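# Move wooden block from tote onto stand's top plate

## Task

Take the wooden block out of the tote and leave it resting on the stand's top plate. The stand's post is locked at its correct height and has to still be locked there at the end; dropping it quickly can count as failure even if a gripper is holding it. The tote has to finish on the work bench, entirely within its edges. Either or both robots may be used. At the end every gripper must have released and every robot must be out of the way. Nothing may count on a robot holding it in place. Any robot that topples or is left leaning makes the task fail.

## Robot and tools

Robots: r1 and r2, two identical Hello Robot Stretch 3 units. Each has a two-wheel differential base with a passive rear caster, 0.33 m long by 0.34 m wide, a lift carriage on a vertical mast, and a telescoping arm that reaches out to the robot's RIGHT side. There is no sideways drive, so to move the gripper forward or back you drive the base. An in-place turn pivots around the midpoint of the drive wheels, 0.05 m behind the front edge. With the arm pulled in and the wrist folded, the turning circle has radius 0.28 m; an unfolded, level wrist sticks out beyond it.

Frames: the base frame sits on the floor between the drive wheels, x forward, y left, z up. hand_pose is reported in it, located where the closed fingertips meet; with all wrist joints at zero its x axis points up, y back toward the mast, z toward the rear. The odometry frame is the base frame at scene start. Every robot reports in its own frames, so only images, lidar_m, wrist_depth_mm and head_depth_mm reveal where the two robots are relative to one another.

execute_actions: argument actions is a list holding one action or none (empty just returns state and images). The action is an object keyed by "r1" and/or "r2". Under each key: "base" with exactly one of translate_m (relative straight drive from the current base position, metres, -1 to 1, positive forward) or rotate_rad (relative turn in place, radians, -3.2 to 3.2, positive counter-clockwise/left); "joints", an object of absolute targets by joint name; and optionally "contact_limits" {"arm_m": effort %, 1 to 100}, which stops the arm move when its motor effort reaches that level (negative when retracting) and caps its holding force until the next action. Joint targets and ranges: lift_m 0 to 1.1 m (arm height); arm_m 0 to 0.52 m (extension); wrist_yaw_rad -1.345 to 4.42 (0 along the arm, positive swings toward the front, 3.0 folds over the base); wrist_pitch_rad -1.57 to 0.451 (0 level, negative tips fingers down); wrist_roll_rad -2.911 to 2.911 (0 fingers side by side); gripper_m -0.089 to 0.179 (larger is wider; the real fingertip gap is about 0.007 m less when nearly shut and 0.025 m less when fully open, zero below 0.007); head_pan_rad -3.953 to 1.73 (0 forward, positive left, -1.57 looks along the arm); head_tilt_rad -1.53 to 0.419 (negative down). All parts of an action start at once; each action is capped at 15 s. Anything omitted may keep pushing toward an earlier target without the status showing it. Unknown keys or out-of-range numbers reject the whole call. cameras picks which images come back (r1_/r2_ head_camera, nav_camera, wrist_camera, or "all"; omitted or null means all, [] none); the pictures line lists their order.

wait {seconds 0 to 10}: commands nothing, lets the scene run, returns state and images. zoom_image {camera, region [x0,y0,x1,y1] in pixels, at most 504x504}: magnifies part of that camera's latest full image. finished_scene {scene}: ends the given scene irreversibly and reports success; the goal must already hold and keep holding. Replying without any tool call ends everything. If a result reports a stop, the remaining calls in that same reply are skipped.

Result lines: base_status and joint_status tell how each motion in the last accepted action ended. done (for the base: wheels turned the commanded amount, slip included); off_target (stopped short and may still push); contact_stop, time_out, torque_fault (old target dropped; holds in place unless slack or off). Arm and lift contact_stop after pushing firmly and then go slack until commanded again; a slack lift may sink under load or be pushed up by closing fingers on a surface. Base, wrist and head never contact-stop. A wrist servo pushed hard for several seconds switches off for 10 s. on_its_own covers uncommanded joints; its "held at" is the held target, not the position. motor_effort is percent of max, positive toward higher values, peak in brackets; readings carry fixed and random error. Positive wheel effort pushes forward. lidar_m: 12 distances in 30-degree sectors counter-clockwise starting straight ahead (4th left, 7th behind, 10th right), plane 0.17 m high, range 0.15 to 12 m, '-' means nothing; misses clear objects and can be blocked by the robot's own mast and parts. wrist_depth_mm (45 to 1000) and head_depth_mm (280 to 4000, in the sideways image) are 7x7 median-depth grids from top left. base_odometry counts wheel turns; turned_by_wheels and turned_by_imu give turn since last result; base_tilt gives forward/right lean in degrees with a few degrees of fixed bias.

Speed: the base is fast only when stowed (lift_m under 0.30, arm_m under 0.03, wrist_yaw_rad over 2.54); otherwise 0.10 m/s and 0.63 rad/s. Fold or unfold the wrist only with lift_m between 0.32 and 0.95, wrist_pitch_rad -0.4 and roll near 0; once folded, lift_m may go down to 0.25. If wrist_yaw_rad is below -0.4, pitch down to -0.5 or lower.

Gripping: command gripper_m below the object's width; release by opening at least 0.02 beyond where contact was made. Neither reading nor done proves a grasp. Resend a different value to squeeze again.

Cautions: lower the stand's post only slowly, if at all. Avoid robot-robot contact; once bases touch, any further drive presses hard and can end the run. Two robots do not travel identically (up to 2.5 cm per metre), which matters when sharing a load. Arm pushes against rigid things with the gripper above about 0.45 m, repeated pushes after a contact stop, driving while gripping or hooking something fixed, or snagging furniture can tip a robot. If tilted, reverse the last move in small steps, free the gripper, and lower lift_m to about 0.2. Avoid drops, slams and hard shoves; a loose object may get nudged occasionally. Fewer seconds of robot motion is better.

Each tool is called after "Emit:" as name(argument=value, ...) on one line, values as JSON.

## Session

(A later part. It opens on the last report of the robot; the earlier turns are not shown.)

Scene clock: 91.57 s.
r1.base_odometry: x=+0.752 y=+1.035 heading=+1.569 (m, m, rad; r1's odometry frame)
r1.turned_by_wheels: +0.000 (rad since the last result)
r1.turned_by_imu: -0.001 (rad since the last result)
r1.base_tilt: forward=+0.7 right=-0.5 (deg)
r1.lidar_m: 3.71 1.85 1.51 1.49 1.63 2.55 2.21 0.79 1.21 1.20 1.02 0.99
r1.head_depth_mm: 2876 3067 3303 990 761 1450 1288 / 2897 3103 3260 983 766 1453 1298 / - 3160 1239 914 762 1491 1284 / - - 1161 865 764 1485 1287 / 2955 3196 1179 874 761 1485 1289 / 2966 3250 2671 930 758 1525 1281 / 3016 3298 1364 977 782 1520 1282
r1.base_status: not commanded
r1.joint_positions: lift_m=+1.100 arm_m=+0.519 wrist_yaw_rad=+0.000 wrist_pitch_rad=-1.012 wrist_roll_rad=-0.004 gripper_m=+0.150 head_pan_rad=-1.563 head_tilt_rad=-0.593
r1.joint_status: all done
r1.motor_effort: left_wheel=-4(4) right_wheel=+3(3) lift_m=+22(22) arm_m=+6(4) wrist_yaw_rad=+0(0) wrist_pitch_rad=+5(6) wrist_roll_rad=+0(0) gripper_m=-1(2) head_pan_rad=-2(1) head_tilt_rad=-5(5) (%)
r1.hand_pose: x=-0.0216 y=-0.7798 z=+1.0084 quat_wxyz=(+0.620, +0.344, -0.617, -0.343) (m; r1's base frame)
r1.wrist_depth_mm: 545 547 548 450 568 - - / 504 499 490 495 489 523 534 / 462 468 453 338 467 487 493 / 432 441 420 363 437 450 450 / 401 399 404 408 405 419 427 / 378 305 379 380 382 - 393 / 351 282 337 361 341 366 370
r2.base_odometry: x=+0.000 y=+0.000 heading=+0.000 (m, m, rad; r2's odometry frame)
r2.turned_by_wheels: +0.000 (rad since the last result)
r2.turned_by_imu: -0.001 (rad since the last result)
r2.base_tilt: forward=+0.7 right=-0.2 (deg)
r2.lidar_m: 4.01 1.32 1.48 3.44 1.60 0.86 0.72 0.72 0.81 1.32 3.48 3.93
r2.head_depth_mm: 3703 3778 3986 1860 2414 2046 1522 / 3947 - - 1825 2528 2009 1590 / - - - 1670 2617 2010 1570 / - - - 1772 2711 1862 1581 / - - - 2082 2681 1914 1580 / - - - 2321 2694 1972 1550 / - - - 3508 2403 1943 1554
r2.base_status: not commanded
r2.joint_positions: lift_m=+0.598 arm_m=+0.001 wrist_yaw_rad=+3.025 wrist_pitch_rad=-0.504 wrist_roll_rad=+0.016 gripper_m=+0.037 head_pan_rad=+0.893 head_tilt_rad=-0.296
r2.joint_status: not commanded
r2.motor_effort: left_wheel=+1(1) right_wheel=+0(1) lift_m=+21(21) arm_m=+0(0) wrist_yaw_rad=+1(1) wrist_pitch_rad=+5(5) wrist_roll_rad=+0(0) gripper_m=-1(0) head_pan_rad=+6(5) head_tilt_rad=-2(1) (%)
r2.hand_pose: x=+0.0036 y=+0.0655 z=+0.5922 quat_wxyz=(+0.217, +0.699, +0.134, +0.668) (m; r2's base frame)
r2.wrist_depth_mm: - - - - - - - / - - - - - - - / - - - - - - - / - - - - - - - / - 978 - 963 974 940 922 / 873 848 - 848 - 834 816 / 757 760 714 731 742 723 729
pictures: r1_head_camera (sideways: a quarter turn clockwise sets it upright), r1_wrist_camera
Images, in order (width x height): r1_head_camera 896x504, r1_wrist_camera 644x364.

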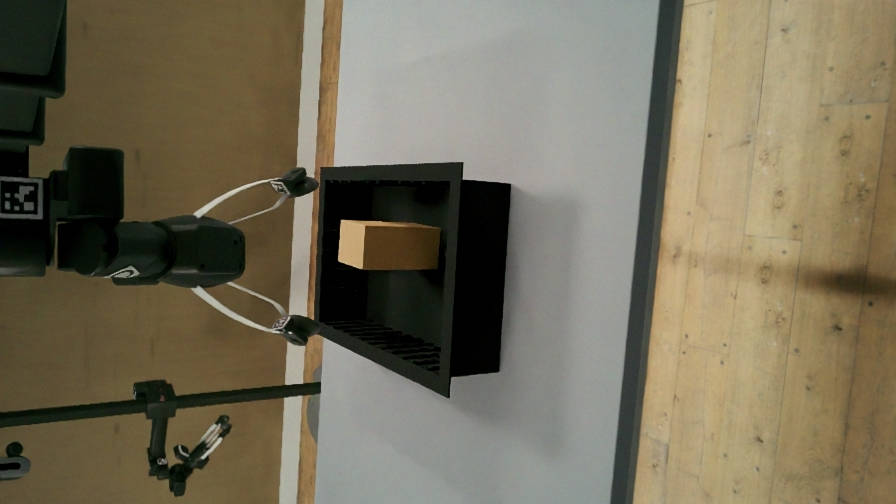

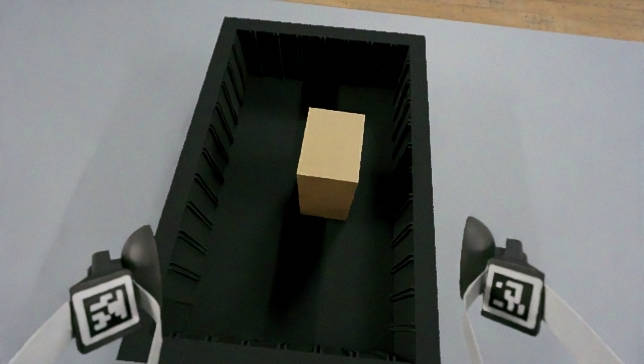

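Emit:
execute_actions(actions=[{"r1":{"base":{"rotate_rad":-1.57},"joints":{"arm_m":0.25,"gripper_m":0.1}}}], cameras=[])

Emit:
execute_actions(actions=[{"r1":{"base":{"translate_m":0.2}}}], cameras=[])

Emit:
execute_actions(actions=[{"r1":{"base":{"rotate_rad":1.57}}}], cameras=[])

Emit:
execute_actions(actions=[{"r1":{"joints":{"arm_m":0.42,"wrist_pitch_rad":-1.3}}}], cameras=["r1_head_camera","r1_wrist_camera"])

Scene clock: 104.93 s.
r1.base_odometry: x=+0.752 y=+1.035 heading=-0.001 (m, m, rad; r1's odometry frame)
r1.turned_by_wheels: -1.570 (rad since the last result)
r1.turned_by_imu: -1.589 (rad since the last result)
r1.base_tilt: forward=+0.9 right=-0.4 (deg)
r1.lidar_m: 1.20 1.02 0.99 3.70 1.84 1.50 1.49 1.64 2.55 2.20 0.79 1.21
r1.head_depth_mm: 3805 - 3384 2404 1877 1533 1293 / - - 3462 2445 1866 1540 1289 / - - 3292 2331 1882 1525 1287 / 3920 - - 2409 1862 1515 1279 / 3824 - 3354 2317 1882 1527 1288 / 3860 - 3299 2367 1837 1523 1280 / 3993 - 3121 2384 1847 1505 1280
r1.base_status: done
r1.joint_positions: lift_m=+1.100 arm_m=+0.250 wrist_yaw_rad=+0.000 wrist_pitch_rad=-1.012 wrist_roll_rad=-0.004 gripper_m=+0.100 head_pan_rad=-1.563 head_tilt_rad=-0.593
r1.joint_status: all done
r1.motor_effort: left_wheel=+3(9) right_wheel=-3(10) lift_m=+22(22) arm_m=-5(7) wrist_yaw_rad=+0(0) wrist_pitch_rad=+5(5) wrist_roll_rad=+1(0) gripper_m=+0(81) head_pan_rad=-2(2) head_tilt_rad=-4(4) (%)
r1.hand_pose: x=-0.0216 y=-0.5108 z=+1.0084 quat_wxyz=(+0.620, +0.343, -0.617, -0.342) (m; r1's base frame)
r1.wrist_depth_mm: - - - - - - - / - - - - - - - / - - - - - - - / - - - - - - - / 707 - - - - - - / - - - - - - - / - - - - - - -
r2.base_odometry: x=+0.000 y=+0.000 heading=+0.000 (m, m, rad; r2's odometry frame)
r2.turned_by_wheels: +0.000 (rad since the last result)
r2.turned_by_imu: -0.001 (rad since the last result)
r2.base_tilt: forward=+0.5 right=-0.2 (deg)
r2.lidar_m: 4.02 1.32 1.48 3.43 1.60 0.86 0.72 0.72 0.81 1.32 3.47 3.92
r2.head_depth_mm: 3665 3786 3935 1866 2413 2031 1520 / 3832 3979 - 1841 2520 2038 1579 / - - - 1684 2644 2005 1583 / - - - 1769 2754 1851 1581 / - - - 2080 2729 1939 1567 / - - - 2324 2676 1954 1556 / - - - 3569 2442 1947 1545
r2.base_status: not commanded
r2.joint_positions: lift_m=+0.598 arm_m=+0.001 wrist_yaw_rad=+3.025 wrist_pitch_rad=-0.504 wrist_roll_rad=+0.016 gripper_m=+0.037 head_pan_rad=+0.893 head_tilt_rad=-0.296
r2.joint_status: not commanded
r2.motor_effort: left_wheel=+1(1) right_wheel=-1(1) lift_m=+21(21) arm_m=+0(0) wrist_yaw_rad=+0(0) wrist_pitch_rad=+5(5) wrist_roll_rad=+0(0) gripper_m=-1(1) head_pan_rad=+5(4) head_tilt_rad=-2(1) (%)
r2.hand_pose: x=+0.0036 y=+0.0655 z=+0.5922 quat_wxyz=(+0.217, +0.699, +0.134, +0.668) (m; r2's base frame)
r2.wrist_depth_mm: - - - - - - - / - - - - - - - / - - - - - - - / - - - - - - - / - 981 - 940 958 957 942 / 861 849 - 844 - 846 797 / 757 765 737 753 731 735 702
pictures: none
No camera images: the call's "cameras" was empty. Leave "cameras" out to get every camera's image.

Scene clock: 108.33 s.
r1.base_odometry: x=+0.952 y=+1.035 heading=+0.000 (m, m, rad; r1's odometry frame)
r1.turned_by_wheels: +0.000 (rad since the last result)
r1.turned_by_imu: +0.000 (rad since the last result)
r1.base_tilt: forward=+0.7 right=-0.6 (deg)
r1.lidar_m: 1.00 1.10 0.87 4.16 2.06 1.70 1.69 1.85 2.89 2.16 0.69 1.01
r1.head_depth_mm: 3758 - 3431 2428 1871 1538 1275 / - - 3403 2413 1862 1539 1287 / - - 3297 2325 1856 1527 1293 / 3860 - - 2421 1870 1518 1282 / 3885 - 3392 2322 1842 1514 1278 / 3913 - 3177 2423 1859 1522 1255 / 3929 - 3393 2351 841 957 1201
r1.base_status: done
r1.joint_positions: lift_m=+1.100 arm_m=+0.250 wrist_yaw_rad=+0.000 wrist_pitch_rad=-1.012 wrist_roll_rad=-0.004 gripper_m=+0.100 head_pan_rad=-1.563 head_tilt_rad=-0.593
r1.joint_status: not commanded
r1.motor_effort: left_wheel=+3(7) right_wheel=-3(4) lift_m=+22(22) arm_m=-5(4) wrist_yaw_rad=+0(0) wrist_pitch_rad=+5(5) wrist_roll_rad=+0(0) gripper_m=-1(1) head_pan_rad=-3(1) head_tilt_rad=-4(5) (%)
r1.hand_pose: x=-0.0216 y=-0.5108 z=+1.0084 quat_wxyz=(+0.620, +0.343, -0.617, -0.342) (m; r1's base frame)
r1.wrist_depth_mm: - - - - - - - / - - - - - - - / - - - - - - - / 427 444 - - - - - / 404 541 - - - - - / 377 - - - - - - / 355 - - - - - -
r2.base_odometry: x=+0.000 y=+0.000 heading=+0.000 (m, m, rad; r2's odometry frame)
r2.turned_by_wheels: +0.000 (rad since the last result)
r2.turned_by_imu: +0.000 (rad since the last result)
r2.base_tilt: forward=+0.6 right=-0.2 (deg)
r2.lidar_m: 4.01 1.32 1.48 3.46 1.60 0.86 0.72 0.72 0.81 1.32 3.48 3.93
r2.head_depth_mm: 3655 3795 3937 1864 2428 2047 1521 / 3904 - - 1837 2521 2043 1585 / - - - 1674 2606 2021 1571 / - - - 1776 2716 1877 1579 / - - - 2092 2709 1945 1574 / - - - 2319 2718 1981 1565 / - - - 3616 2422 1945 1547
r2.base_status: not commanded
r2.joint_positions: lift_m=+0.598 arm_m=+0.001 wrist_yaw_rad=+3.025 wrist_pitch_rad=-0.504 wrist_roll_rad=+0.016 gripper_m=+0.037 head_pan_rad=+0.893 head_tilt_rad=-0.296
r2.joint_status: not commanded
r2.motor_effort: left_wheel=+1(1) right_wheel=-1(1) lift_m=+21(21) arm_m=+0(0) wrist_yaw_rad=+0(1) wrist_pitch_rad=+4(5) wrist_roll_rad=+1(0) gripper_m=+0(1) head_pan_rad=+5(5) head_tilt_rad=-1(1) (%)
r2.hand_pose: x=+0.0036 y=+0.0655 z=+0.5922 quat_wxyz=(+0.217, +0.699, +0.134, +0.668) (m; r2's base frame)
r2.wrist_depth_mm: - - - - - - - / - - - - - - - / - - - - - - - / - - - - - - - / - 1000 - 922 981 947 962 / 859 858 - 822 - 814 820 / 761 723 736 739 745 731 732
pictures: none
No camera images: the call's "cameras" was empty. Leave "cameras" out to get every camera's image.

Scene clock: 111.77 s.
r1.base_odometry: x=+0.952 y=+1.035 heading=+1.569 (m, m, rad; r1's odometry frame)
r1.turned_by_wheels: +1.570 (rad since the last result)
r1.turned_by_imu: +1.587 (rad since the last result)
r1.base_tilt: forward=+0.8 right=-0.5 (deg)
r1.lidar_m: 4.21 2.08 1.70 1.69 1.85 2.87 2.16 0.69 1.01 1.00 1.10 0.87
r1.head_depth_mm: 2695 2899 3108 992 766 626 539 / - 3029 3122 985 743 624 540 / - - 3128 890 695 625 553 / 2763 - - 825 695 625 551 / 2744 3052 3224 903 694 623 564 / 2745 3033 3023 980 703 622 564 / 2830 3012 3277 978 755 619 1199
r1.base_status: done
r1.joint_positions: lift_m=+1.100 arm_m=+0.250 wrist_yaw_rad=+0.000 wrist_pitch_rad=-1.012 wrist_roll_rad=-0.004 gripper_m=+0.100 head_pan_rad=-1.563 head_tilt_rad=-0.593
r1.joint_status: not commanded
r1.motor_effort: left_wheel=-4(9) right_wheel=+4(7) lift_m=+22(22) arm_m=-6(5) wrist_yaw_rad=+0(0) wrist_pitch_rad=+5(5) wrist_roll_rad=+0(0) gripper_m=-1(0) head_pan_rad=-2(2) head_tilt_rad=-4(4) (%)
r1.hand_pose: x=-0.0216 y=-0.5108 z=+1.0084 quat_wxyz=(+0.620, +0.343, -0.617, -0.342) (m; r1's base frame)
r1.wrist_depth_mm: 546 554 501 497 499 574 584 / 503 501 491 493 514 529 538 / 461 473 458 396 470 484 491 / 429 434 427 436 442 447 457 / 403 400 404 410 410 418 426 / 380 381 315 309 355 393 395 / 354 356 357 364 369 368 372
r2.base_odometry: x=+0.000 y=+0.000 heading=+0.000 (m, m, rad; r2's odometry frame)
r2.turned_by_wheels: +0.000 (rad since the last result)
r2.turned_by_imu: +0.000 (rad since the last result)
r2.base_tilt: forward=+0.5 right=-0.3 (deg)
r2.lidar_m: 4.00 1.32 1.48 3.44 1.60 0.86 0.72 0.72 0.81 1.32 3.49 3.93
r2.head_depth_mm: 3668 3799 3922 1864 2381 2011 1523 / 3895 3964 - 1842 2531 1997 1590 / - - - 1684 2617 2022 1578 / - - - 1765 2717 1872 1574 / - - - 2076 2702 1924 1571 / - - - 2311 2651 1976 1563 / - - - 3600 2410 1959 1551
r2.base_status: not commanded
r2.joint_positions: lift_m=+0.598 arm_m=+0.001 wrist_yaw_rad=+3.025 wrist_pitch_rad=-0.504 wrist_roll_rad=+0.016 gripper_m=+0.037 head_pan_rad=+0.893 head_tilt_rad=-0.296
r2.joint_status: not commanded
r2.motor_effort: left_wheel=+1(1) right_wheel=-1(1) lift_m=+21(21) arm_m=+0(0) wrist_yaw_rad=+0(0) wrist_pitch_rad=+5(4) wrist_roll_rad=+0(0) gripper_m=+0(0) head_pan_rad=+5(4) head_tilt_rad=-1(1) (%)
r2.hand_pose: x=+0.0036 y=+0.0655 z=+0.5922 quat_wxyz=(+0.217, +0.699, +0.134, +0.668) (m; r2's base frame)
r2.wrist_depth_mm: - - - - - - - / - - - - - - - / - - - - - - - / - - - - - - - / - - - 991 977 929 924 / 858 847 - 859 - 844 816 / 750 762 731 741 729 717 725
pictures: none
No camera images: the call's "cameras" was empty. Leave "cameras" out to get every camera's image.

Scene clock: 114.27 s.
r1.base_odometry: x=+0.952 y=+1.035 heading=+1.569 (m, m, rad; r1's odometry frame)
r1.turned_by_wheels: +0.000 (rad since the last result)
r1.turned_by_imu: +0.000 (rad since the last result)
r1.base_tilt: forward=+0.9 right=-0.5 (deg)
r1.lidar_m: 4.19 2.07 1.70 1.69 1.86 2.88 2.17 0.69 1.01 1.00 1.10 0.87
r1.head_depth_mm: 2734 2944 3063 986 767 624 541 / 2715 2920 3136 984 742 623 541 / - 2931 3228 906 691 625 553 / - - 3191 826 697 624 553 / 2721 3023 3271 919 697 622 564 / 2737 2985 3010 973 700 622 562 / 2796 3063 3285 974 758 620 1207
r1.base_status: not commanded
r1.joint_positions: lift_m=+1.100 arm_m=+0.420 wrist_yaw_rad=+0.000 wrist_pitch_rad=-1.298 wrist_roll_rad=-0.004 gripper_m=+0.100 head_pan_rad=-1.563 head_tilt_rad=-0.593
r1.joint_status: all done
r1.motor_effort: left_wheel=-4(4) right_wheel=+3(3) lift_m=+22(22) arm_m=+6(7) wrist_yaw_rad=-1(0) wrist_pitch_rad=-1(3) wrist_roll_rad=+0(0) gripper_m=-1(0) head_pan_rad=-1(2) head_tilt_rad=-5(5) (%)
r1.hand_pose: x=-0.0216 y=-0.6104 z=+0.9852 quat_wxyz=(+0.565, +0.428, -0.562, -0.427) (m; r1's base frame)
r1.wrist_depth_mm: 399 404 401 411 398 422 426 / 390 395 396 397 370 414 420 / 382 382 391 271 393 403 407 / 374 374 377 381 380 394 398 / 367 345 370 373 374 387 390 / 360 361 361 368 368 376 383 / 349 275 277 284 285 368 374
r2.base_odometry: x=+0.000 y=+0.000 heading=+0.000 (m, m, rad; r2's odometry frame)
r2.turned_by_wheels: +0.000 (rad since the last result)
r2.turned_by_imu: +0.000 (rad since the last result)
r2.base_tilt: forward=+0.6 right=-0.2 (deg)
r2.lidar_m: 3.99 1.32 1.48 3.45 1.60 0.86 0.72 0.72 0.81 1.32 3.48 3.93
r2.head_depth_mm: 3626 3807 3995 1854 2428 2043 1514 / 3889 3895 - 1841 2522 2017 1601 / - - - 1679 2610 2010 1568 / - - - 1756 2727 1862 1569 / - - - 2104 2680 1957 1556 / - - - 2305 2701 1975 1556 / - - - 3583 2415 1945 1552
r2.base_status: not commanded
r2.joint_positions: lift_m=+0.598 arm_m=+0.001 wrist_yaw_rad=+3.025 wrist_pitch_rad=-0.504 wrist_roll_rad=+0.016 gripper_m=+0.037 head_pan_rad=+0.893 head_tilt_rad=-0.296
r2.joint_status: not commanded
r2.motor_effort: left_wheel=+1(1) right_wheel=+0(1) lift_m=+21(21) arm_m=+0(0) wrist_yaw_rad=+0(1) wrist_pitch_rad=+5(5) wrist_roll_rad=+1(1) gripper_m=+0(0) head_pan_rad=+4(3) head_tilt_rad=-1(1) (%)
r2.hand_pose: x=+0.0036 y=+0.0655 z=+0.5922 quat_wxyz=(+0.217, +0.699, +0.134, +0.668) (m; r2's base frame)
r2.wrist_depth_mm: - - - - - - - / - - - - - - - / - - - - - - - / - - - - - - - / - - - 960 995 951 943 / 871 862 - 846 - 823 772 / 767 762 735 735 738 737 719
pictures: r1_head_camera (sideways: a quarter turn clockwise sets it upright), r1_wrist_camera
Images, in order (width x height): r1_head_camera 896x504, r1_wrist_camera 644x364.

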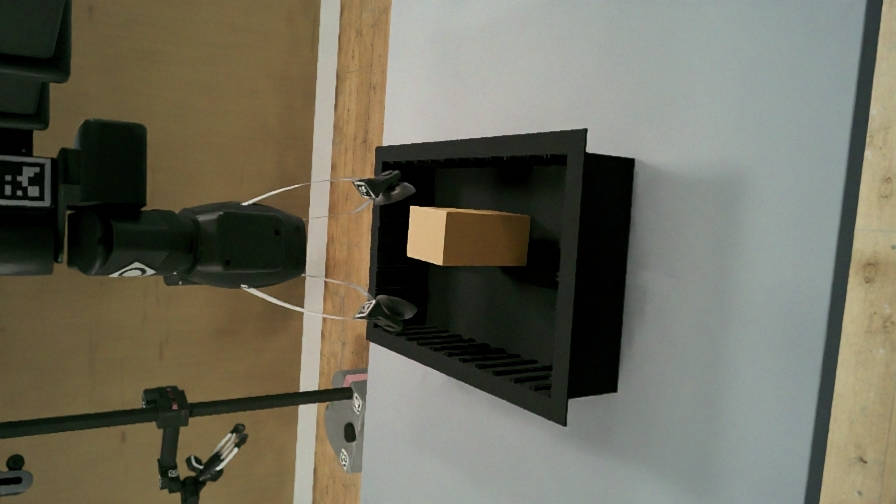

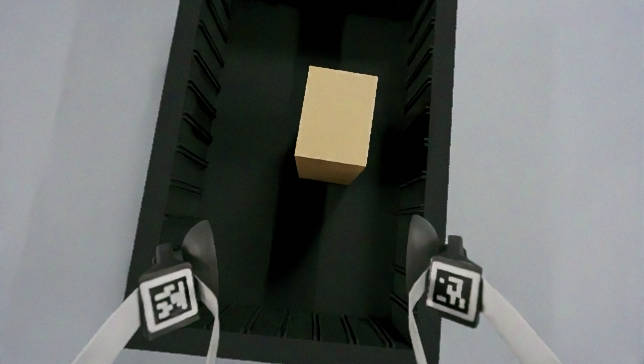

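Emit:
execute_actions(actions=[{"r1":{"base":{"translate_m":-0.02},"joints":{"arm_m":0.52,"wrist_pitch_rad":-1.45,"gripper_m":0.09}}}], cameras=["r1_wrist_camera"])

Scene clock: 122.30 s.
r1.base_odometry: x=+0.952 y=+1.015 heading=+1.569 (m, m, rad; r1's odometry frame)
r1.turned_by_wheels: +0.000 (rad since the last result)
r1.turned_by_imu: -0.001 (rad since the last result)
r1.base_tilt: forward=+0.8 right=-0.4 (deg)
r1.lidar_m: 4.21 2.07 1.71 1.69 1.86 2.89 2.14 0.67 1.01 1.00 1.09 0.88
r1.head_depth_mm: 2691 2858 3133 986 769 625 540 / 2696 2932 3105 985 765 623 541 / - 2978 3184 933 697 623 553 / - - 3168 807 694 623 550 / 2741 3053 3226 935 695 624 562 / 2782 3007 3031 905 694 622 562 / 2841 2972 3271 972 760 620 1199
r1.base_status: done
r1.joint_positions: lift_m=+1.100 arm_m=+0.519 wrist_yaw_rad=+0.000 wrist_pitch_rad=-1.445 wrist_roll_rad=-0.004 gripper_m=+0.090 head_pan_rad=-1.563 head_tilt_rad=-0.593
r1.joint_status: all done
r1.motor_effort: left_wheel=-4(9) right_wheel=+3(5) lift_m=+22(22) arm_m=+6(8) wrist_yaw_rad=+0(0) wrist_pitch_rad=-2(2) wrist_roll_rad=+0(0) gripper_m=+0(47) head_pan_rad=-2(2) head_tilt_rad=-4(5) (%)
r1.hand_pose: x=-0.0216 y=-0.6727 z=+0.9812 quat_wxyz=(+0.532, +0.468, -0.529, -0.467) (m; r1's base frame)
r1.wrist_depth_mm: 359 363 367 368 336 384 390 / 360 319 365 373 369 381 389 / 359 331 367 253 346 381 389 / 364 315 368 255 374 384 386 / 359 326 367 374 374 383 387 / 360 283 369 371 339 384 390 / 361 317 348 372 363 383 387
r2.base_odometry: x=+0.000 y=+0.000 heading=+0.000 (m, m, rad; r2's odometry frame)
r2.turned_by_wheels: +0.000 (rad since the last result)
r2.turned_by_imu: -0.001 (rad since the last result)
r2.base_tilt: forward=+0.5 right=-0.3 (deg)
r2.lidar_m: 4.01 1.32 1.48 3.46 1.60 0.86 0.72 0.72 0.81 1.32 3.48 3.91
r2.head_depth_mm: 3631 3848 3998 1851 2419 2028 1520 / 3891 - - 1846 2528 2026 1590 / - - - 1686 2606 2021 1587 / - - - 1770 2721 1871 1577 / - - - 2086 2765 1934 1567 / - - - 2319 2687 1965 1564 / - - - 3572 2394 1946 1559
r2.base_status: not commanded
r2.joint_positions: lift_m=+0.598 arm_m=+0.001 wrist_yaw_rad=+3.025 wrist_pitch_rad=-0.504 wrist_roll_rad=+0.016 gripper_m=+0.037 head_pan_rad=+0.893 head_tilt_rad=-0.296
r2.joint_status: not commanded
r2.motor_effort: left_wheel=+1(1) right_wheel=-1(1) lift_m=+21(21) arm_m=+0(0) wrist_yaw_rad=+1(0) wrist_pitch_rad=+5(5) wrist_roll_rad=+0(0) gripper_m=-1(1) head_pan_rad=+5(4) head_tilt_rad=-1(1) (%)
r2.hand_pose: x=+0.0036 y=+0.0655 z=+0.5922 quat_wxyz=(+0.217, +0.699, +0.134, +0.668) (m; r2's base frame)
r2.wrist_depth_mm: - - - - - - - / - - - - - - - / - - - - - - - / - - - - - - - / - - - 986 981 960 953 / 895 850 - 836 - 815 820 / 770 762 739 760 718 751 709
pictures: r1_wrist_camera
Images, in order (width x height): r1_wrist_camera 644x364.

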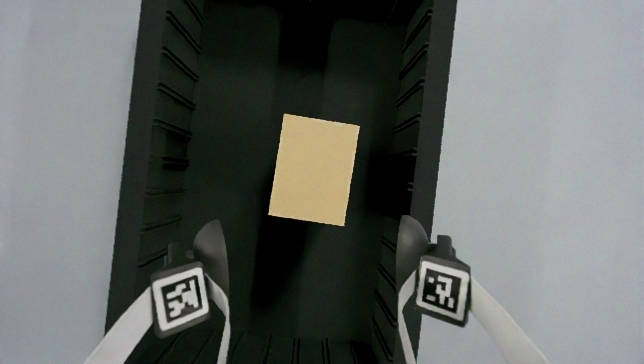

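Emit:
execute_actions(actions=[{"r1":{"joints":{"wrist_pitch_rad":-1.25}}}], cameras=[])

Emit:
execute_actions(actions=[{"r1":{"joints":{"lift_m":0.95}}}], cameras=["r1_wrist_camera","r1_head_camera"])

Scene clock: 128.60 s.
r1.base_odometry: x=+0.952 y=+1.015 heading=+1.569 (m, m, rad; r1's odometry frame)
r1.turned_by_wheels: +0.000 (rad since the last result)
r1.turned_by_imu: -0.001 (rad since the last result)
r1.base_tilt: forward=+0.8 right=-0.5 (deg)
r1.lidar_m: 4.22 2.08 1.71 1.69 1.86 2.88 2.14 0.67 1.00 1.00 1.10 0.89
r1.head_depth_mm: 2722 2893 3032 989 770 626 541 / 2711 2929 3117 982 766 625 540 / - 2947 3138 939 697 626 554 / - - 3176 808 697 622 551 / 2787 3026 3176 935 690 623 562 / 2758 3012 3044 904 695 622 563 / 2829 3029 3309 977 759 622 1201
r1.base_status: not commanded
r1.joint_positions: lift_m=+1.100 arm_m=+0.519 wrist_yaw_rad=+0.000 wrist_pitch_rad=-1.259 wrist_roll_rad=-0.004 gripper_m=+0.090 head_pan_rad=-1.563 head_tilt_rad=-0.593
r1.joint_status: all done
r1.motor_effort: left_wheel=-4(4) right_wheel=+4(3) lift_m=+22(22) arm_m=+7(6) wrist_yaw_rad=+0(0) wrist_pitch_rad=+4(3) wrist_roll_rad=+0(0) gripper_m=-1(0) head_pan_rad=-2(1) head_tilt_rad=-5(4) (%)
r1.hand_pose: x=-0.0216 y=-0.7201 z=+0.9872 quat_wxyz=(+0.573, +0.417, -0.570, -0.416) (m; r1's base frame)
r1.wrist_depth_mm: 414 416 420 422 431 439 442 / 402 411 361 354 331 423 423 / 390 390 397 399 389 411 413 / 377 377 377 388 366 397 403 / 369 331 374 262 385 388 391 / 358 325 365 255 371 377 381 / 348 335 354 356 352 365 370
r2.base_odometry: x=+0.000 y=+0.000 heading=+0.000 (m, m, rad; r2's odometry frame)
r2.turned_by_wheels: +0.000 (rad since the last result)
r2.turned_by_imu: +0.000 (rad since the last result)
r2.base_tilt: forward=+0.7 right=-0.3 (deg)
r2.lidar_m: 4.02 1.32 1.48 3.44 1.61 0.86 0.72 0.72 0.81 1.32 3.49 3.94
r2.head_depth_mm: 3726 3844 3953 1869 2416 2038 1531 / 3841 - - 1824 2517 2039 1585 / - - - 1679 2610 2037 1569 / - - - 1786 2750 1865 1577 / - - - 2105 2702 1928 1564 / - - - 2290 2690 1980 1548 / - - - 3590 2456 1976 1542
r2.base_status: not commanded
r2.joint_positions: lift_m=+0.598 arm_m=+0.001 wrist_yaw_rad=+3.025 wrist_pitch_rad=-0.504 wrist_roll_rad=+0.016 gripper_m=+0.037 head_pan_rad=+0.893 head_tilt_rad=-0.296
r2.joint_status: not commanded
r2.motor_effort: left_wheel=+1(1) right_wheel=+0(1) lift_m=+21(21) arm_m=+0(0) wrist_yaw_rad=+0(0) wrist_pitch_rad=+4(5) wrist_roll_rad=+0(0) gripper_m=+0(1) head_pan_rad=+5(4) head_tilt_rad=-1(1) (%)
r2.hand_pose: x=+0.0036 y=+0.0655 z=+0.5922 quat_wxyz=(+0.217, +0.699, +0.134, +0.668) (m; r2's base frame)
r2.wrist_depth_mm: - - - - - - - / - - - - - - - / - - - - - - - / - - - - - - - / 974 - - 943 962 953 964 / 905 843 - 850 - 808 812 / 772 772 713 735 717 716 729
pictures: none
No camera images: the call's "cameras" was empty. Leave "cameras" out to get every camera's image.

Scene clock: 130.80 s.
r1.base_odometry: x=+0.952 y=+1.015 heading=+1.569 (m, m, rad; r1's odometry frame)
r1.turned_by_wheels: +0.000 (rad since the last result)
r1.turned_by_imu: +0.000 (rad since the last result)
r1.base_tilt: forward=+0.8 right=-0.6 (deg)
r1.lidar_m: 4.23 2.07 1.71 1.69 1.85 2.89 2.14 0.67 1.01 1.00 1.10 0.88
r1.head_depth_mm: 2603 2882 3084 - 741 624 541 / 2680 2862 - 992 768 624 540 / 2677 2878 3134 911 702 625 553 / 2733 2938 - 804 696 624 550 / 2814 3020 3205 940 691 621 561 / 2746 3003 3036 904 695 622 563 / 2806 3049 3355 975 757 621 1203
r1.base_status: not commanded
r1.joint_positions: lift_m=+0.950 arm_m=+0.519 wrist_yaw_rad=+0.000 wrist_pitch_rad=-1.257 wrist_roll_rad=-0.004 gripper_m=+0.090 head_pan_rad=-1.563 head_tilt_rad=-0.593
r1.joint_status: all done
r1.motor_effort: left_wheel=-6(5) right_wheel=+5(5) lift_m=+13(19) arm_m=+6(6) wrist_yaw_rad=-1(0) wrist_pitch_rad=+3(4) wrist_roll_rad=+0(1) gripper_m=-3(3) head_pan_rad=-2(3) head_tilt_rad=-5(5) (%)
r1.hand_pose: x=-0.0216 y=-0.7207 z=+0.8379 quat_wxyz=(+0.573, +0.417, -0.571, -0.415) (m; r1's base frame)
r1.wrist_depth_mm: 166 230 259 259 256 182 275 / 171 236 251 254 257 175 264 / 174 238 245 246 251 171 259 / 179 233 235 119 226 164 250 / 181 227 172 115 118 160 242 / 187 221 112 112 113 149 234 / 189 216 109 109 195 155 229
r2.base_odometry: x=+0.000 y=+0.000 heading=+0.000 (m, m, rad; r2's odometry frame)
r2.turned_by_wheels: +0.000 (rad since the last result)
r2.turned_by_imu: +0.000 (rad since the last result)
r2.base_tilt: forward=+0.6 right=-0.2 (deg)
r2.lidar_m: 4.01 1.32 1.48 3.46 1.60 0.86 0.72 0.72 0.81 1.32 3.47 3.91
r2.head_depth_mm: 3700 3838 3978 1870 2389 2049 1526 / 3885 - - 1867 2487 2027 1587 / - - - 1673 2573 2030 1582 / - - - 1764 2743 1854 1572 / - - - 2077 2725 1904 1566 / - - - 2327 2687 1968 1554 / - - - 3612 2408 1975 1550
r2.base_status: not commanded
r2.joint_positions: lift_m=+0.598 arm_m=+0.001 wrist_yaw_rad=+3.025 wrist_pitch_rad=-0.504 wrist_roll_rad=+0.016 gripper_m=+0.037 head_pan_rad=+0.893 head_tilt_rad=-0.296
r2.joint_status: not commanded
r2.motor_effort: left_wheel=+1(1) right_wheel=-1(1) lift_m=+21(21) arm_m=+1(0) wrist_yaw_rad=+0(0) wrist_pitch_rad=+5(4) wrist_roll_rad=+1(1) gripper_m=-1(0) head_pan_rad=+5(4) head_tilt_rad=-1(1) (%)
r2.hand_pose: x=+0.0036 y=+0.0655 z=+0.5922 quat_wxyz=(+0.217, +0.699, +0.134, +0.668) (m; r2's base frame)
r2.wrist_depth_mm: - - - - - - - / - - - - - - - / - - - - - - - / - - - - - - - / - 988 - - 952 946 925 / 853 850 - 843 - 818 808 / 791 784 723 735 742 724 732
pictures: r1_head_camera (sideways: a quarter turn clockwise sets it upright), r1_wrist_camera
Images, in order (width x height): r1_head_camera 896x504, r1_wrist_camera 644x364.

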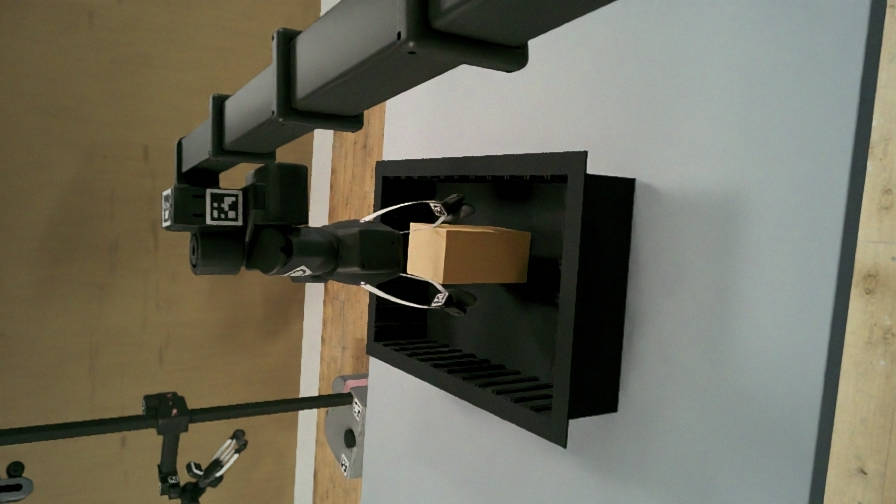

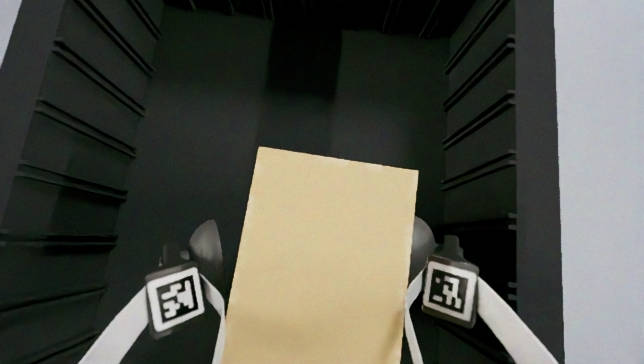

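Emit:
execute_actions(actions=[{"r1":{"joints":{"gripper_m":0.02}}}], cameras=[])

Emit:
execute_actions(actions=[{"r1":{"joints":{"lift_m":1.1}}}], cameras=["r1_wrist_camera","r1_head_camera"])

Scene clock: 135.63 s.
r1.base_odometry: x=+0.952 y=+1.015 heading=+1.569 (m, m, rad; r1's odometry frame)
r1.turned_by_wheels: +0.000 (rad since the last result)
r1.turned_by_imu: -0.001 (rad since the last result)
r1.base_tilt: forward=+0.8 right=-0.4 (deg)
r1.lidar_m: 4.21 2.08 1.71 1.69 1.86 2.89 2.14 0.67 1.01 1.00 1.09 0.88
r1.head_depth_mm: 2646 2896 3119 - 740 625 541 / 2677 2845 - 983 766 625 539 / 2692 2851 3192 905 697 623 552 / 2767 2875 - 802 695 624 551 / 2727 3009 3219 933 696 623 564 / 2697 3021 3048 900 693 620 562 / 2820 3004 3240 973 757 619 1203
r1.base_status: not commanded
r1.joint_positions: lift_m=+0.950 arm_m=+0.519 wrist_yaw_rad=+0.000 wrist_pitch_rad=-1.256 wrist_roll_rad=-0.004 gripper_m=+0.022 head_pan_rad=-1.563 head_tilt_rad=-0.593
r1.joint_status: all done
r1.motor_effort: left_wheel=-6(5) right_wheel=+5(5) lift_m=+13(13) arm_m=+6(6) wrist_yaw_rad=+0(0) wrist_pitch_rad=+3(3) wrist_roll_rad=+0(1) gripper_m=-31(98) head_pan_rad=-3(2) head_tilt_rad=-5(5) (%)
r1.hand_pose: x=-0.0216 y=-0.7207 z=+0.8379 quat_wxyz=(+0.573, +0.416, -0.571, -0.415) (m; r1's base frame)
r1.wrist_depth_mm: 167 227 257 260 256 181 273 / 171 238 253 255 256 175 267 / 175 240 245 248 248 171 257 / 179 233 235 119 227 165 250 / 181 227 227 116 117 160 244 / 187 221 111 112 113 149 235 / 186 215 110 109 195 156 229
r2.base_odometry: x=+0.000 y=+0.000 heading=+0.000 (m, m, rad; r2's odometry frame)
r2.turned_by_wheels: +0.000 (rad since the last result)
r2.turned_by_imu: +0.000 (rad since the last result)
r2.base_tilt: forward=+0.5 right=-0.4 (deg)
r2.lidar_m: 4.00 1.32 1.48 3.45 1.61 0.86 0.72 0.72 0.81 1.32 3.48 3.91
r2.head_depth_mm: 3695 3862 3950 1876 2408 2035 1513 / 3907 - - 1835 2490 2037 1587 / - - - 1682 2642 2027 1575 / - - - 1769 2756 1854 1577 / - - - 2081 2670 1939 1568 / - - - 2319 2677 1973 1555 / - - - 3577 2440 1951 1549
r2.base_status: not commanded
r2.joint_positions: lift_m=+0.598 arm_m=+0.001 wrist_yaw_rad=+3.025 wrist_pitch_rad=-0.504 wrist_roll_rad=+0.016 gripper_m=+0.037 head_pan_rad=+0.893 head_tilt_rad=-0.296
r2.joint_status: not commanded
r2.motor_effort: left_wheel=+1(1) right_wheel=-1(0) lift_m=+21(21) arm_m=-1(0) wrist_yaw_rad=+0(0) wrist_pitch_rad=+5(5) wrist_roll_rad=+1(0) gripper_m=-1(1) head_pan_rad=+4(5) head_tilt_rad=-2(1) (%)
r2.hand_pose: x=+0.0036 y=+0.0655 z=+0.5922 quat_wxyz=(+0.217, +0.699, +0.134, +0.668) (m; r2's base frame)
r2.wrist_depth_mm: - - - - - - - / - - - - - - - / - - - - - - - / - - - - - - - / - 995 - 991 949 944 934 / 913 859 - 852 - 841 824 / 785 745 726 744 730 735 715
pictures: none
No camera images: the call's "cameras" was empty. Leave "cameras" out to get every camera's image.

Scene clock: 138.87 s.
r1.base_odometry: x=+0.952 y=+1.015 heading=+1.569 (m, m, rad; r1's odometry frame)
r1.turned_by_wheels: +0.000 (rad since the last result)
r1.turned_by_imu: +0.000 (rad since the last result)
r1.base_tilt: forward=+0.8 right=-0.4 (deg)
r1.lidar_m: 4.18 2.07 1.70 1.69 1.85 2.90 2.15 0.67 1.01 1.00 1.10 0.89
r1.head_depth_mm: 2717 2868 3117 984 763 625 540 / 2673 2930 3160 983 760 626 540 / - 2900 3188 933 697 623 551 / 2672 - 750 898 695 622 552 / 2718 3012 3239 935 696 620 563 / 2716 2998 3014 900 692 621 562 / 2808 2996 3282 974 757 618 1195
r1.base_status: not commanded
r1.joint_positions: lift_m=+1.100 arm_m=+0.520 wrist_yaw_rad=+0.000 wrist_pitch_rad=-1.257 wrist_roll_rad=-0.004 gripper_m=+0.024 head_pan_rad=-1.563 head_tilt_rad=-0.594
r1.joint_status: all done
r1.motor_effort: left_wheel=-2(8) right_wheel=+1(8) lift_m=+23(25) arm_m=+5(5) wrist_yaw_rad=-1(1) wrist_pitch_rad=+3(4) wrist_roll_rad=+0(0) gripper_m=-19(31) head_pan_rad=-1(2) head_tilt_rad=-4(4) (%)
r1.hand_pose: x=-0.0216 y=-0.7207 z=+0.9872 quat_wxyz=(+0.573, +0.417, -0.570, -0.415) (m; r1's base frame)
r1.wrist_depth_mm: 417 415 425 430 431 437 444 / 399 402 358 352 330 424 426 / 389 390 398 395 384 409 416 / 379 376 376 132 309 399 403 / 367 337 129 129 301 385 391 / 356 301 126 126 127 381 380 / 347 335 349 124 284 368 371
r2.base_odometry: x=+0.000 y=+0.000 heading=+0.000 (m, m, rad; r2's odometry frame)
r2.turned_by_wheels: +0.000 (rad since the last result)
r2.turned_by_imu: +0.000 (rad since the last result)
r2.base_tilt: forward=+0.4 right=-0.3 (deg)
r2.lidar_m: 4.02 1.31 1.48 3.43 1.61 0.86 0.72 0.72 0.81 1.32 3.49 3.92
r2.head_depth_mm: 3642 3821 - 1877 2430 2031 1511 / 3909 - - 1819 2528 2025 1582 / - - - 1687 2596 2006 1590 / - - - 1769 2699 1872 1568 / - - - 2099 2714 1940 1570 / - - - 2309 2655 1986 1554 / - - - 3561 2404 1965 1542
r2.base_status: not commanded
r2.joint_positions: lift_m=+0.598 arm_m=+0.001 wrist_yaw_rad=+3.025 wrist_pitch_rad=-0.504 wrist_roll_rad=+0.016 gripper_m=+0.037 head_pan_rad=+0.893 head_tilt_rad=-0.296
r2.joint_status: not commanded
r2.motor_effort: left_wheel=+1(1) right_wheel=-1(1) lift_m=+21(21) arm_m=+1(0) wrist_yaw_rad=+1(0) wrist_pitch_rad=+5(4) wrist_roll_rad=+0(0) gripper_m=+0(0) head_pan_rad=+4(5) head_tilt_rad=-1(1) (%)
r2.hand_pose: x=+0.0036 y=+0.0655 z=+0.5922 quat_wxyz=(+0.217, +0.699, +0.134, +0.668) (m; r2's base frame)
r2.wrist_depth_mm: - - - - - - - / - - - - - - - / - - - - - - - / - - - - - - - / - - - 953 971 927 901 / 867 860 - 830 - 839 808 / 759 745 706 741 731 718 735
pictures: r1_head_camera (sideways: a quarter turn clockwise sets it upright), r1_wrist_camera
Images, in order (width x height): r1_head_camera 896x504, r1_wrist_camera 644x364.

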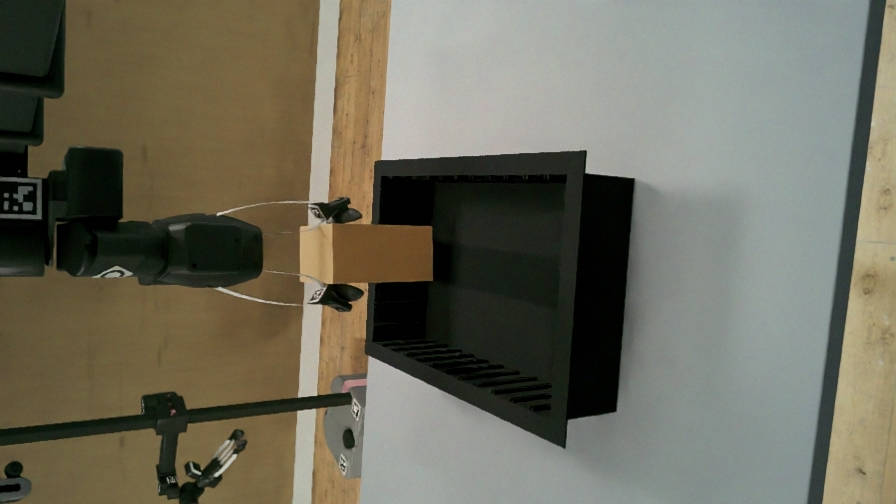

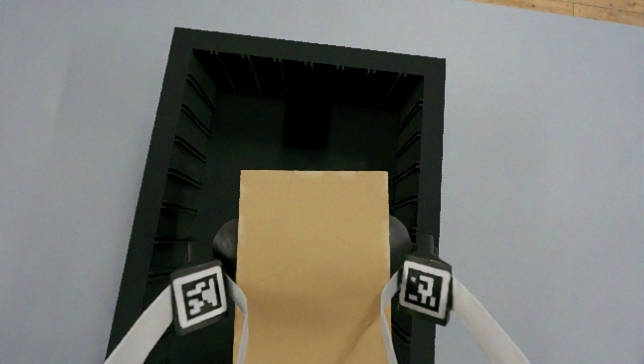

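Emit:
execute_actions(actions=[{"r1":{"joints":{"arm_m":0.1,"head_pan_rad":-2.6,"head_tilt_rad":-0.2}}}], cameras=["r1_head_camera","r1_nav_camera"])

Scene clock: 147.70 s.
r1.base_odometry: x=+0.952 y=+1.015 heading=+1.569 (m, m, rad; r1's odometry frame)
r1.turned_by_wheels: +0.000 (rad since the last result)
r1.turned_by_imu: -0.001 (rad since the last result)
r1.base_tilt: forward=+0.8 right=-0.5 (deg)
r1.lidar_m: 4.20 2.08 1.70 1.69 1.86 2.88 2.14 0.67 1.01 1.00 1.10 0.89
r1.head_depth_mm: 3266 - - - - - 1770 / 3205 - - - - - 1718 / 3026 - - - - 2086 744 / 3210 - - - - 2158 745 / 3238 - - - - 940 747 / 3200 3963 - - - 945 746 / 3233 3489 - - - 994 743
r1.base_status: not commanded
r1.joint_positions: lift_m=+1.100 arm_m=+0.100 wrist_yaw_rad=+0.000 wrist_pitch_rad=-1.257 wrist_roll_rad=-0.004 gripper_m=+0.024 head_pan_rad=-2.593 head_tilt_rad=-0.211
r1.joint_status: all done
r1.motor_effort: left_wheel=-2(2) right_wheel=+2(1) lift_m=+23(23) arm_m=-5(6) wrist_yaw_rad=-1(1) wrist_pitch_rad=+3(3) wrist_roll_rad=+0(1) gripper_m=-20(21) head_pan_rad=-2(25) head_tilt_rad=+5(32) (%)
r1.hand_pose: x=-0.0216 y=-0.3015 z=+0.9872 quat_wxyz=(+0.573, +0.417, -0.570, -0.415) (m; r1's base frame)
r1.wrist_depth_mm: 417 414 365 423 424 437 442 / 398 409 411 407 420 427 431 / 394 395 398 406 406 411 418 / 382 380 387 132 394 398 404 / - - 130 129 383 390 392 / - - 126 126 128 - - / - - - 124 - - -
r2.base_odometry: x=+0.000 y=+0.000 heading=+0.000 (m, m, rad; r2's odometry frame)
r2.turned_by_wheels: +0.000 (rad since the last result)
r2.turned_by_imu: -0.001 (rad since the last result)
r2.base_tilt: forward=+0.5 right=-0.3 (deg)
r2.lidar_m: 4.01 1.32 1.48 3.45 1.60 0.86 0.72 0.72 0.81 1.32 3.48 3.94
r2.head_depth_mm: 3780 3820 - 1851 2410 2061 1511 / 3952 3966 - 1840 2522 2012 1577 / - - - 1684 2600 2006 1580 / - - - 1772 2708 1857 1583 / - - - 2087 2708 1931 1575 / - - - 2319 2676 1988 1556 / - - - 3607 2443 1965 1552
r2.base_status: not commanded
r2.joint_positions: lift_m=+0.598 arm_m=+0.001 wrist_yaw_rad=+3.025 wrist_pitch_rad=-0.504 wrist_roll_rad=+0.016 gripper_m=+0.037 head_pan_rad=+0.893 head_tilt_rad=-0.296
r2.joint_status: not commanded
r2.motor_effort: left_wheel=+1(1) right_wheel=-1(0) lift_m=+21(21) arm_m=+1(0) wrist_yaw_rad=+1(0) wrist_pitch_rad=+4(5) wrist_roll_rad=+1(0) gripper_m=+0(0) head_pan_rad=+5(4) head_tilt_rad=-1(1) (%)
r2.hand_pose: x=+0.0036 y=+0.0655 z=+0.5922 quat_wxyz=(+0.217, +0.699, +0.134, +0.668) (m; r2's base frame)
r2.wrist_depth_mm: - - - - - - - / - - - - - - - / - - - - - - - / - - - - - - - / 996 - - 984 - 955 918 / 882 890 - 840 - 810 801 / 764 767 737 744 734 723 729
pictures: r1_head_camera (sideways: a quarter turn clockwise sets it upright), r1_nav_camera (sideways: a quarter turn counterclockwise sets it upright)
Images, in order (width x height): r1_head_camera 896x504, r1_nav_camera 672x504.

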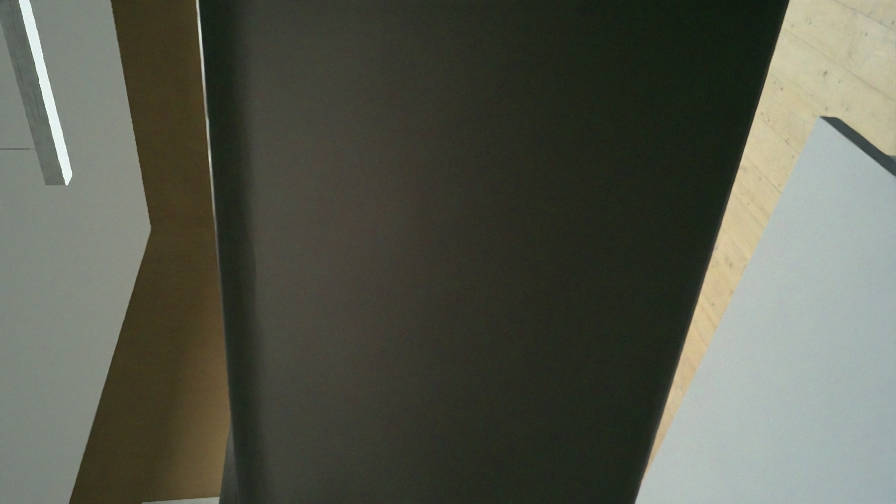

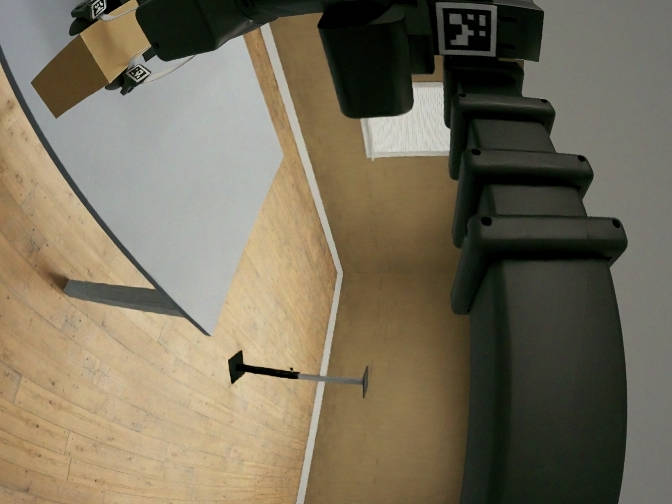

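Stand is behind-right. Drive backward.

Emit:
execute_actions(actions=[{"r1":{"base":{"translate_m":-1.0},"joints":{"head_pan_rad":-2.2,"head_tilt_rad":-0.3}}}], cameras=[])

Emit:
execute_actions(actions=[{"r1":{"base":{"translate_m":-0.5},"joints":{"head_pan_rad":-1.9}}}], cameras=["r1_head_camera","r1_nav_camera"])

Scene clock: 163.90 s.
r1.base_odometry: x=+0.950 y=+0.015 heading=+1.569 (m, m, rad; r1's odometry frame)
r1.turned_by_wheels: +0.000 (rad since the last result)
r1.turned_by_imu: -0.004 (rad since the last result)
r1.base_tilt: forward=+0.8 right=-0.5 (deg)
r1.lidar_m: 1.81 2.29 1.86 1.84 2.02 3.14 3.30 1.16 2.96 0.93 0.92 0.42
r1.head_depth_mm: 3614 - - - 2697 2099 1618 / 3468 - - - 2732 2088 1633 / 3301 - - - 2972 2124 1629 / 3000 - - - 2795 2084 1630 / 2855 - - - 2919 2095 1624 / 2732 - - 3172 2931 2080 1622 / 2601 2691 - 2956 2507 2100 1620
r1.base_status: done
r1.joint_positions: lift_m=+1.100 arm_m=+0.100 wrist_yaw_rad=+0.000 wrist_pitch_rad=-1.257 wrist_roll_rad=-0.004 gripper_m=+0.024 head_pan_rad=-2.207 head_tilt_rad=-0.296
r1.joint_status: all done
r1.motor_effort: left_wheel=-2(7) right_wheel=+1(3) lift_m=+23(23) arm_m=-5(6) wrist_yaw_rad=+0(1) wrist_pitch_rad=+3(3) wrist_roll_rad=+0(0) gripper_m=-21(21) head_pan_rad=+3(18) head_tilt_rad=-2(14) (%)
r1.hand_pose: x=-0.0216 y=-0.3015 z=+0.9872 quat_wxyz=(+0.573, +0.417, -0.570, -0.415) (m; r1's base frame)
r1.wrist_depth_mm: 413 - - - - - - / 402 - - - - - - / 394 - - - - - - / 386 - - 132 - - - / 439 - 130 129 - - - / 469 - 126 126 127 - - / - - - 124 - - -
r2.base_odometry: x=+0.000 y=+0.000 heading=+0.000 (m, m, rad; r2's odometry frame)
r2.turned_by_wheels: +0.000 (rad since the last result)
r2.turned_by_imu: -0.001 (rad since the last result)
r2.base_tilt: forward=+0.6 right=-0.5 (deg)
r2.lidar_m: 4.01 1.32 1.48 3.45 1.60 0.86 0.72 0.72 0.81 1.32 3.49 3.92
r2.head_depth_mm: 3713 3808 3950 1870 2402 2052 1519 / 3873 - - 1832 2507 2029 1577 / - - - 1671 2611 2015 1581 / - - - 1768 2705 1865 1571 / - - - 2083 2724 1931 1585 / - - - 2308 2705 1961 1558 / - - - 3618 2427 1950 1550
r2.base_status: not commanded
r2.joint_positions: lift_m=+0.598 arm_m=+0.001 wrist_yaw_rad=+3.025 wrist_pitch_rad=-0.504 wrist_roll_rad=+0.016 gripper_m=+0.037 head_pan_rad=+0.893 head_tilt_rad=-0.296
r2.joint_status: not commanded
r2.motor_effort: left_wheel=+1(1) right_wheel=-1(1) lift_m=+21(21) arm_m=+0(0) wrist_yaw_rad=+0(0) wrist_pitch_rad=+5(4) wrist_roll_rad=+1(1) gripper_m=+0(0) head_pan_rad=+5(4) head_tilt_rad=-1(2) (%)
r2.hand_pose: x=+0.0036 y=+0.0655 z=+0.5922 quat_wxyz=(+0.217, +0.699, +0.134, +0.668) (m; r2's base frame)
r2.wrist_depth_mm: - - - - - - - / - - - - - - - / - - - - - - - / - - - - - - - / - - - 966 972 969 951 / 863 869 - 848 - 813 821 / 762 764 735 740 739 711 716
pictures: none
No camera images: the call's "cameras" was empty. Leave "cameras" out to get every camera's image.

Scene clock: 170.13 s.
r1.base_odometry: x=+0.950 y=-0.485 heading=+1.569 (m, m, rad; r1's odometry frame)
r1.turned_by_wheels: +0.000 (rad since the last result)
r1.turned_by_imu: -0.002 (rad since the last result)
r1.base_tilt: forward=+0.7 right=-0.6 (deg)
r1.lidar_m: 2.30 2.38 1.94 1.92 2.10 2.81 2.79 0.70 2.88 2.86 1.16 0.88
r1.head_depth_mm: 2818 - - - 2875 2090 1613 / 2744 2817 - 3306 2935 2106 1617 / 2685 2798 - 3122 2772 2083 1617 / 2600 2736 - - 2604 2101 1615 / 2598 2630 - - - 2100 1647 / 2484 2565 - - - - - / 2485 2593 - - - - -
r1.base_status: done
r1.joint_positions: lift_m=+1.100 arm_m=+0.100 wrist_yaw_rad=+0.000 wrist_pitch_rad=-1.257 wrist_roll_rad=-0.004 gripper_m=+0.024 head_pan_rad=-1.907 head_tilt_rad=-0.296
r1.joint_status: all done
r1.motor_effort: left_wheel=-2(7) right_wheel=+1(3) lift_m=+23(23) arm_m=-6(6) wrist_yaw_rad=-1(1) wrist_pitch_rad=+3(3) wrist_roll_rad=+0(0) gripper_m=-20(21) head_pan_rad=+3(18) head_tilt_rad=-2(3) (%)
r1.hand_pose: x=-0.0216 y=-0.3015 z=+0.9872 quat_wxyz=(+0.573, +0.417, -0.570, -0.415) (m; r1's base frame)
r1.wrist_depth_mm: - - - - - - - / - - - - - - - / - - - - - - - / - - - 132 - - - / - - 129 129 - - - / - - 126 126 127 - - / - - - 124 - - -
r2.base_odometry: x=+0.000 y=+0.000 heading=+0.000 (m, m, rad; r2's odometry frame)
r2.turned_by_wheels: +0.000 (rad since the last result)
r2.turned_by_imu: -0.001 (rad since the last result)
r2.base_tilt: forward=+0.5 right=-0.4 (deg)
r2.lidar_m: 4.01 1.32 1.48 3.46 1.60 0.86 0.72 0.72 0.81 1.32 3.48 3.93
r2.head_depth_mm: 3687 3900 3983 1883 2405 2031 1515 / 3866 - - 1837 2500 2035 1579 / - - - 1676 2606 2008 1582 / - - - 1783 2701 1867 1574 / - - - 2096 2661 1925 1569 / - - - 2284 2694 1961 1555 / - - - 3317 2438 1979 1556
r2.base_status: not commanded
r2.joint_positions: lift_m=+0.598 arm_m=+0.001 wrist_yaw_rad=+3.025 wrist_pitch_rad=-0.504 wrist_roll_rad=+0.016 gripper_m=+0.037 head_pan_rad=+0.893 head_tilt_rad=-0.296
r2.joint_status: not commanded
r2.motor_effort: left_wheel=+0(1) right_wheel=-1(1) lift_m=+21(21) arm_m=+0(0) wrist_yaw_rad=+1(0) wrist_pitch_rad=+5(5) wrist_roll_rad=+0(1) gripper_m=+0(1) head_pan_rad=+4(5) head_tilt_rad=-1(1) (%)
r2.hand_pose: x=+0.0036 y=+0.0655 z=+0.5922 quat_wxyz=(+0.217, +0.699, +0.134, +0.668) (m; r2's base frame)
r2.wrist_depth_mm: - - - - - - - / - - - - - - - / - - - - - - - / - - - - - - - / 992 - - 973 - 953 931 / 864 866 - 841 - 846 815 / 772 758 742 723 731 712 712
pictures: r1_head_camera (sideways: a quarter turn clockwise sets it upright), r1_nav_camera (sideways: a quarter turn counterclockwise sets it upright)
Images, in order (width x height): r1_head_camera 896x504, r1_nav_camera 672x504.

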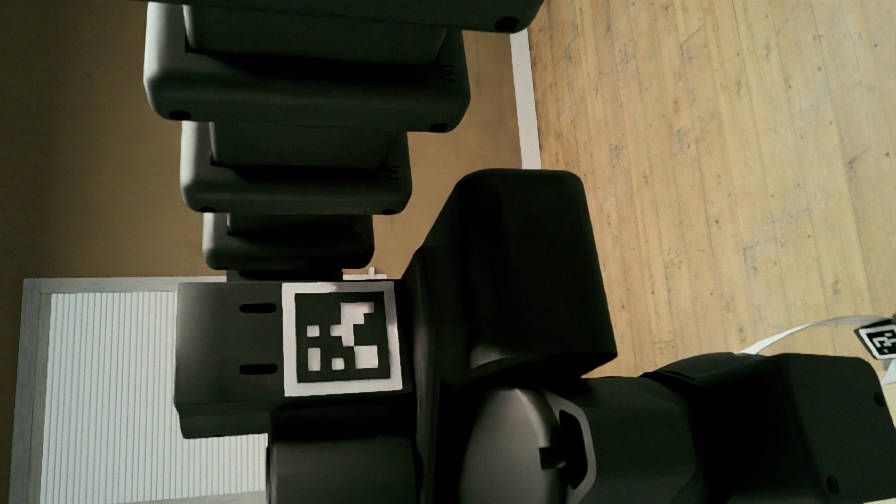

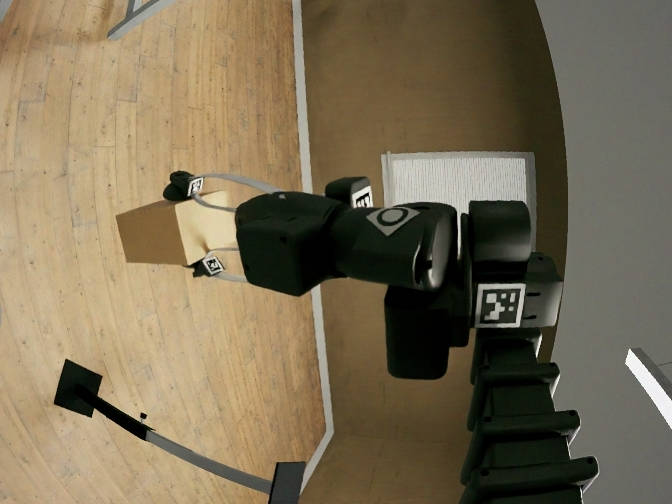

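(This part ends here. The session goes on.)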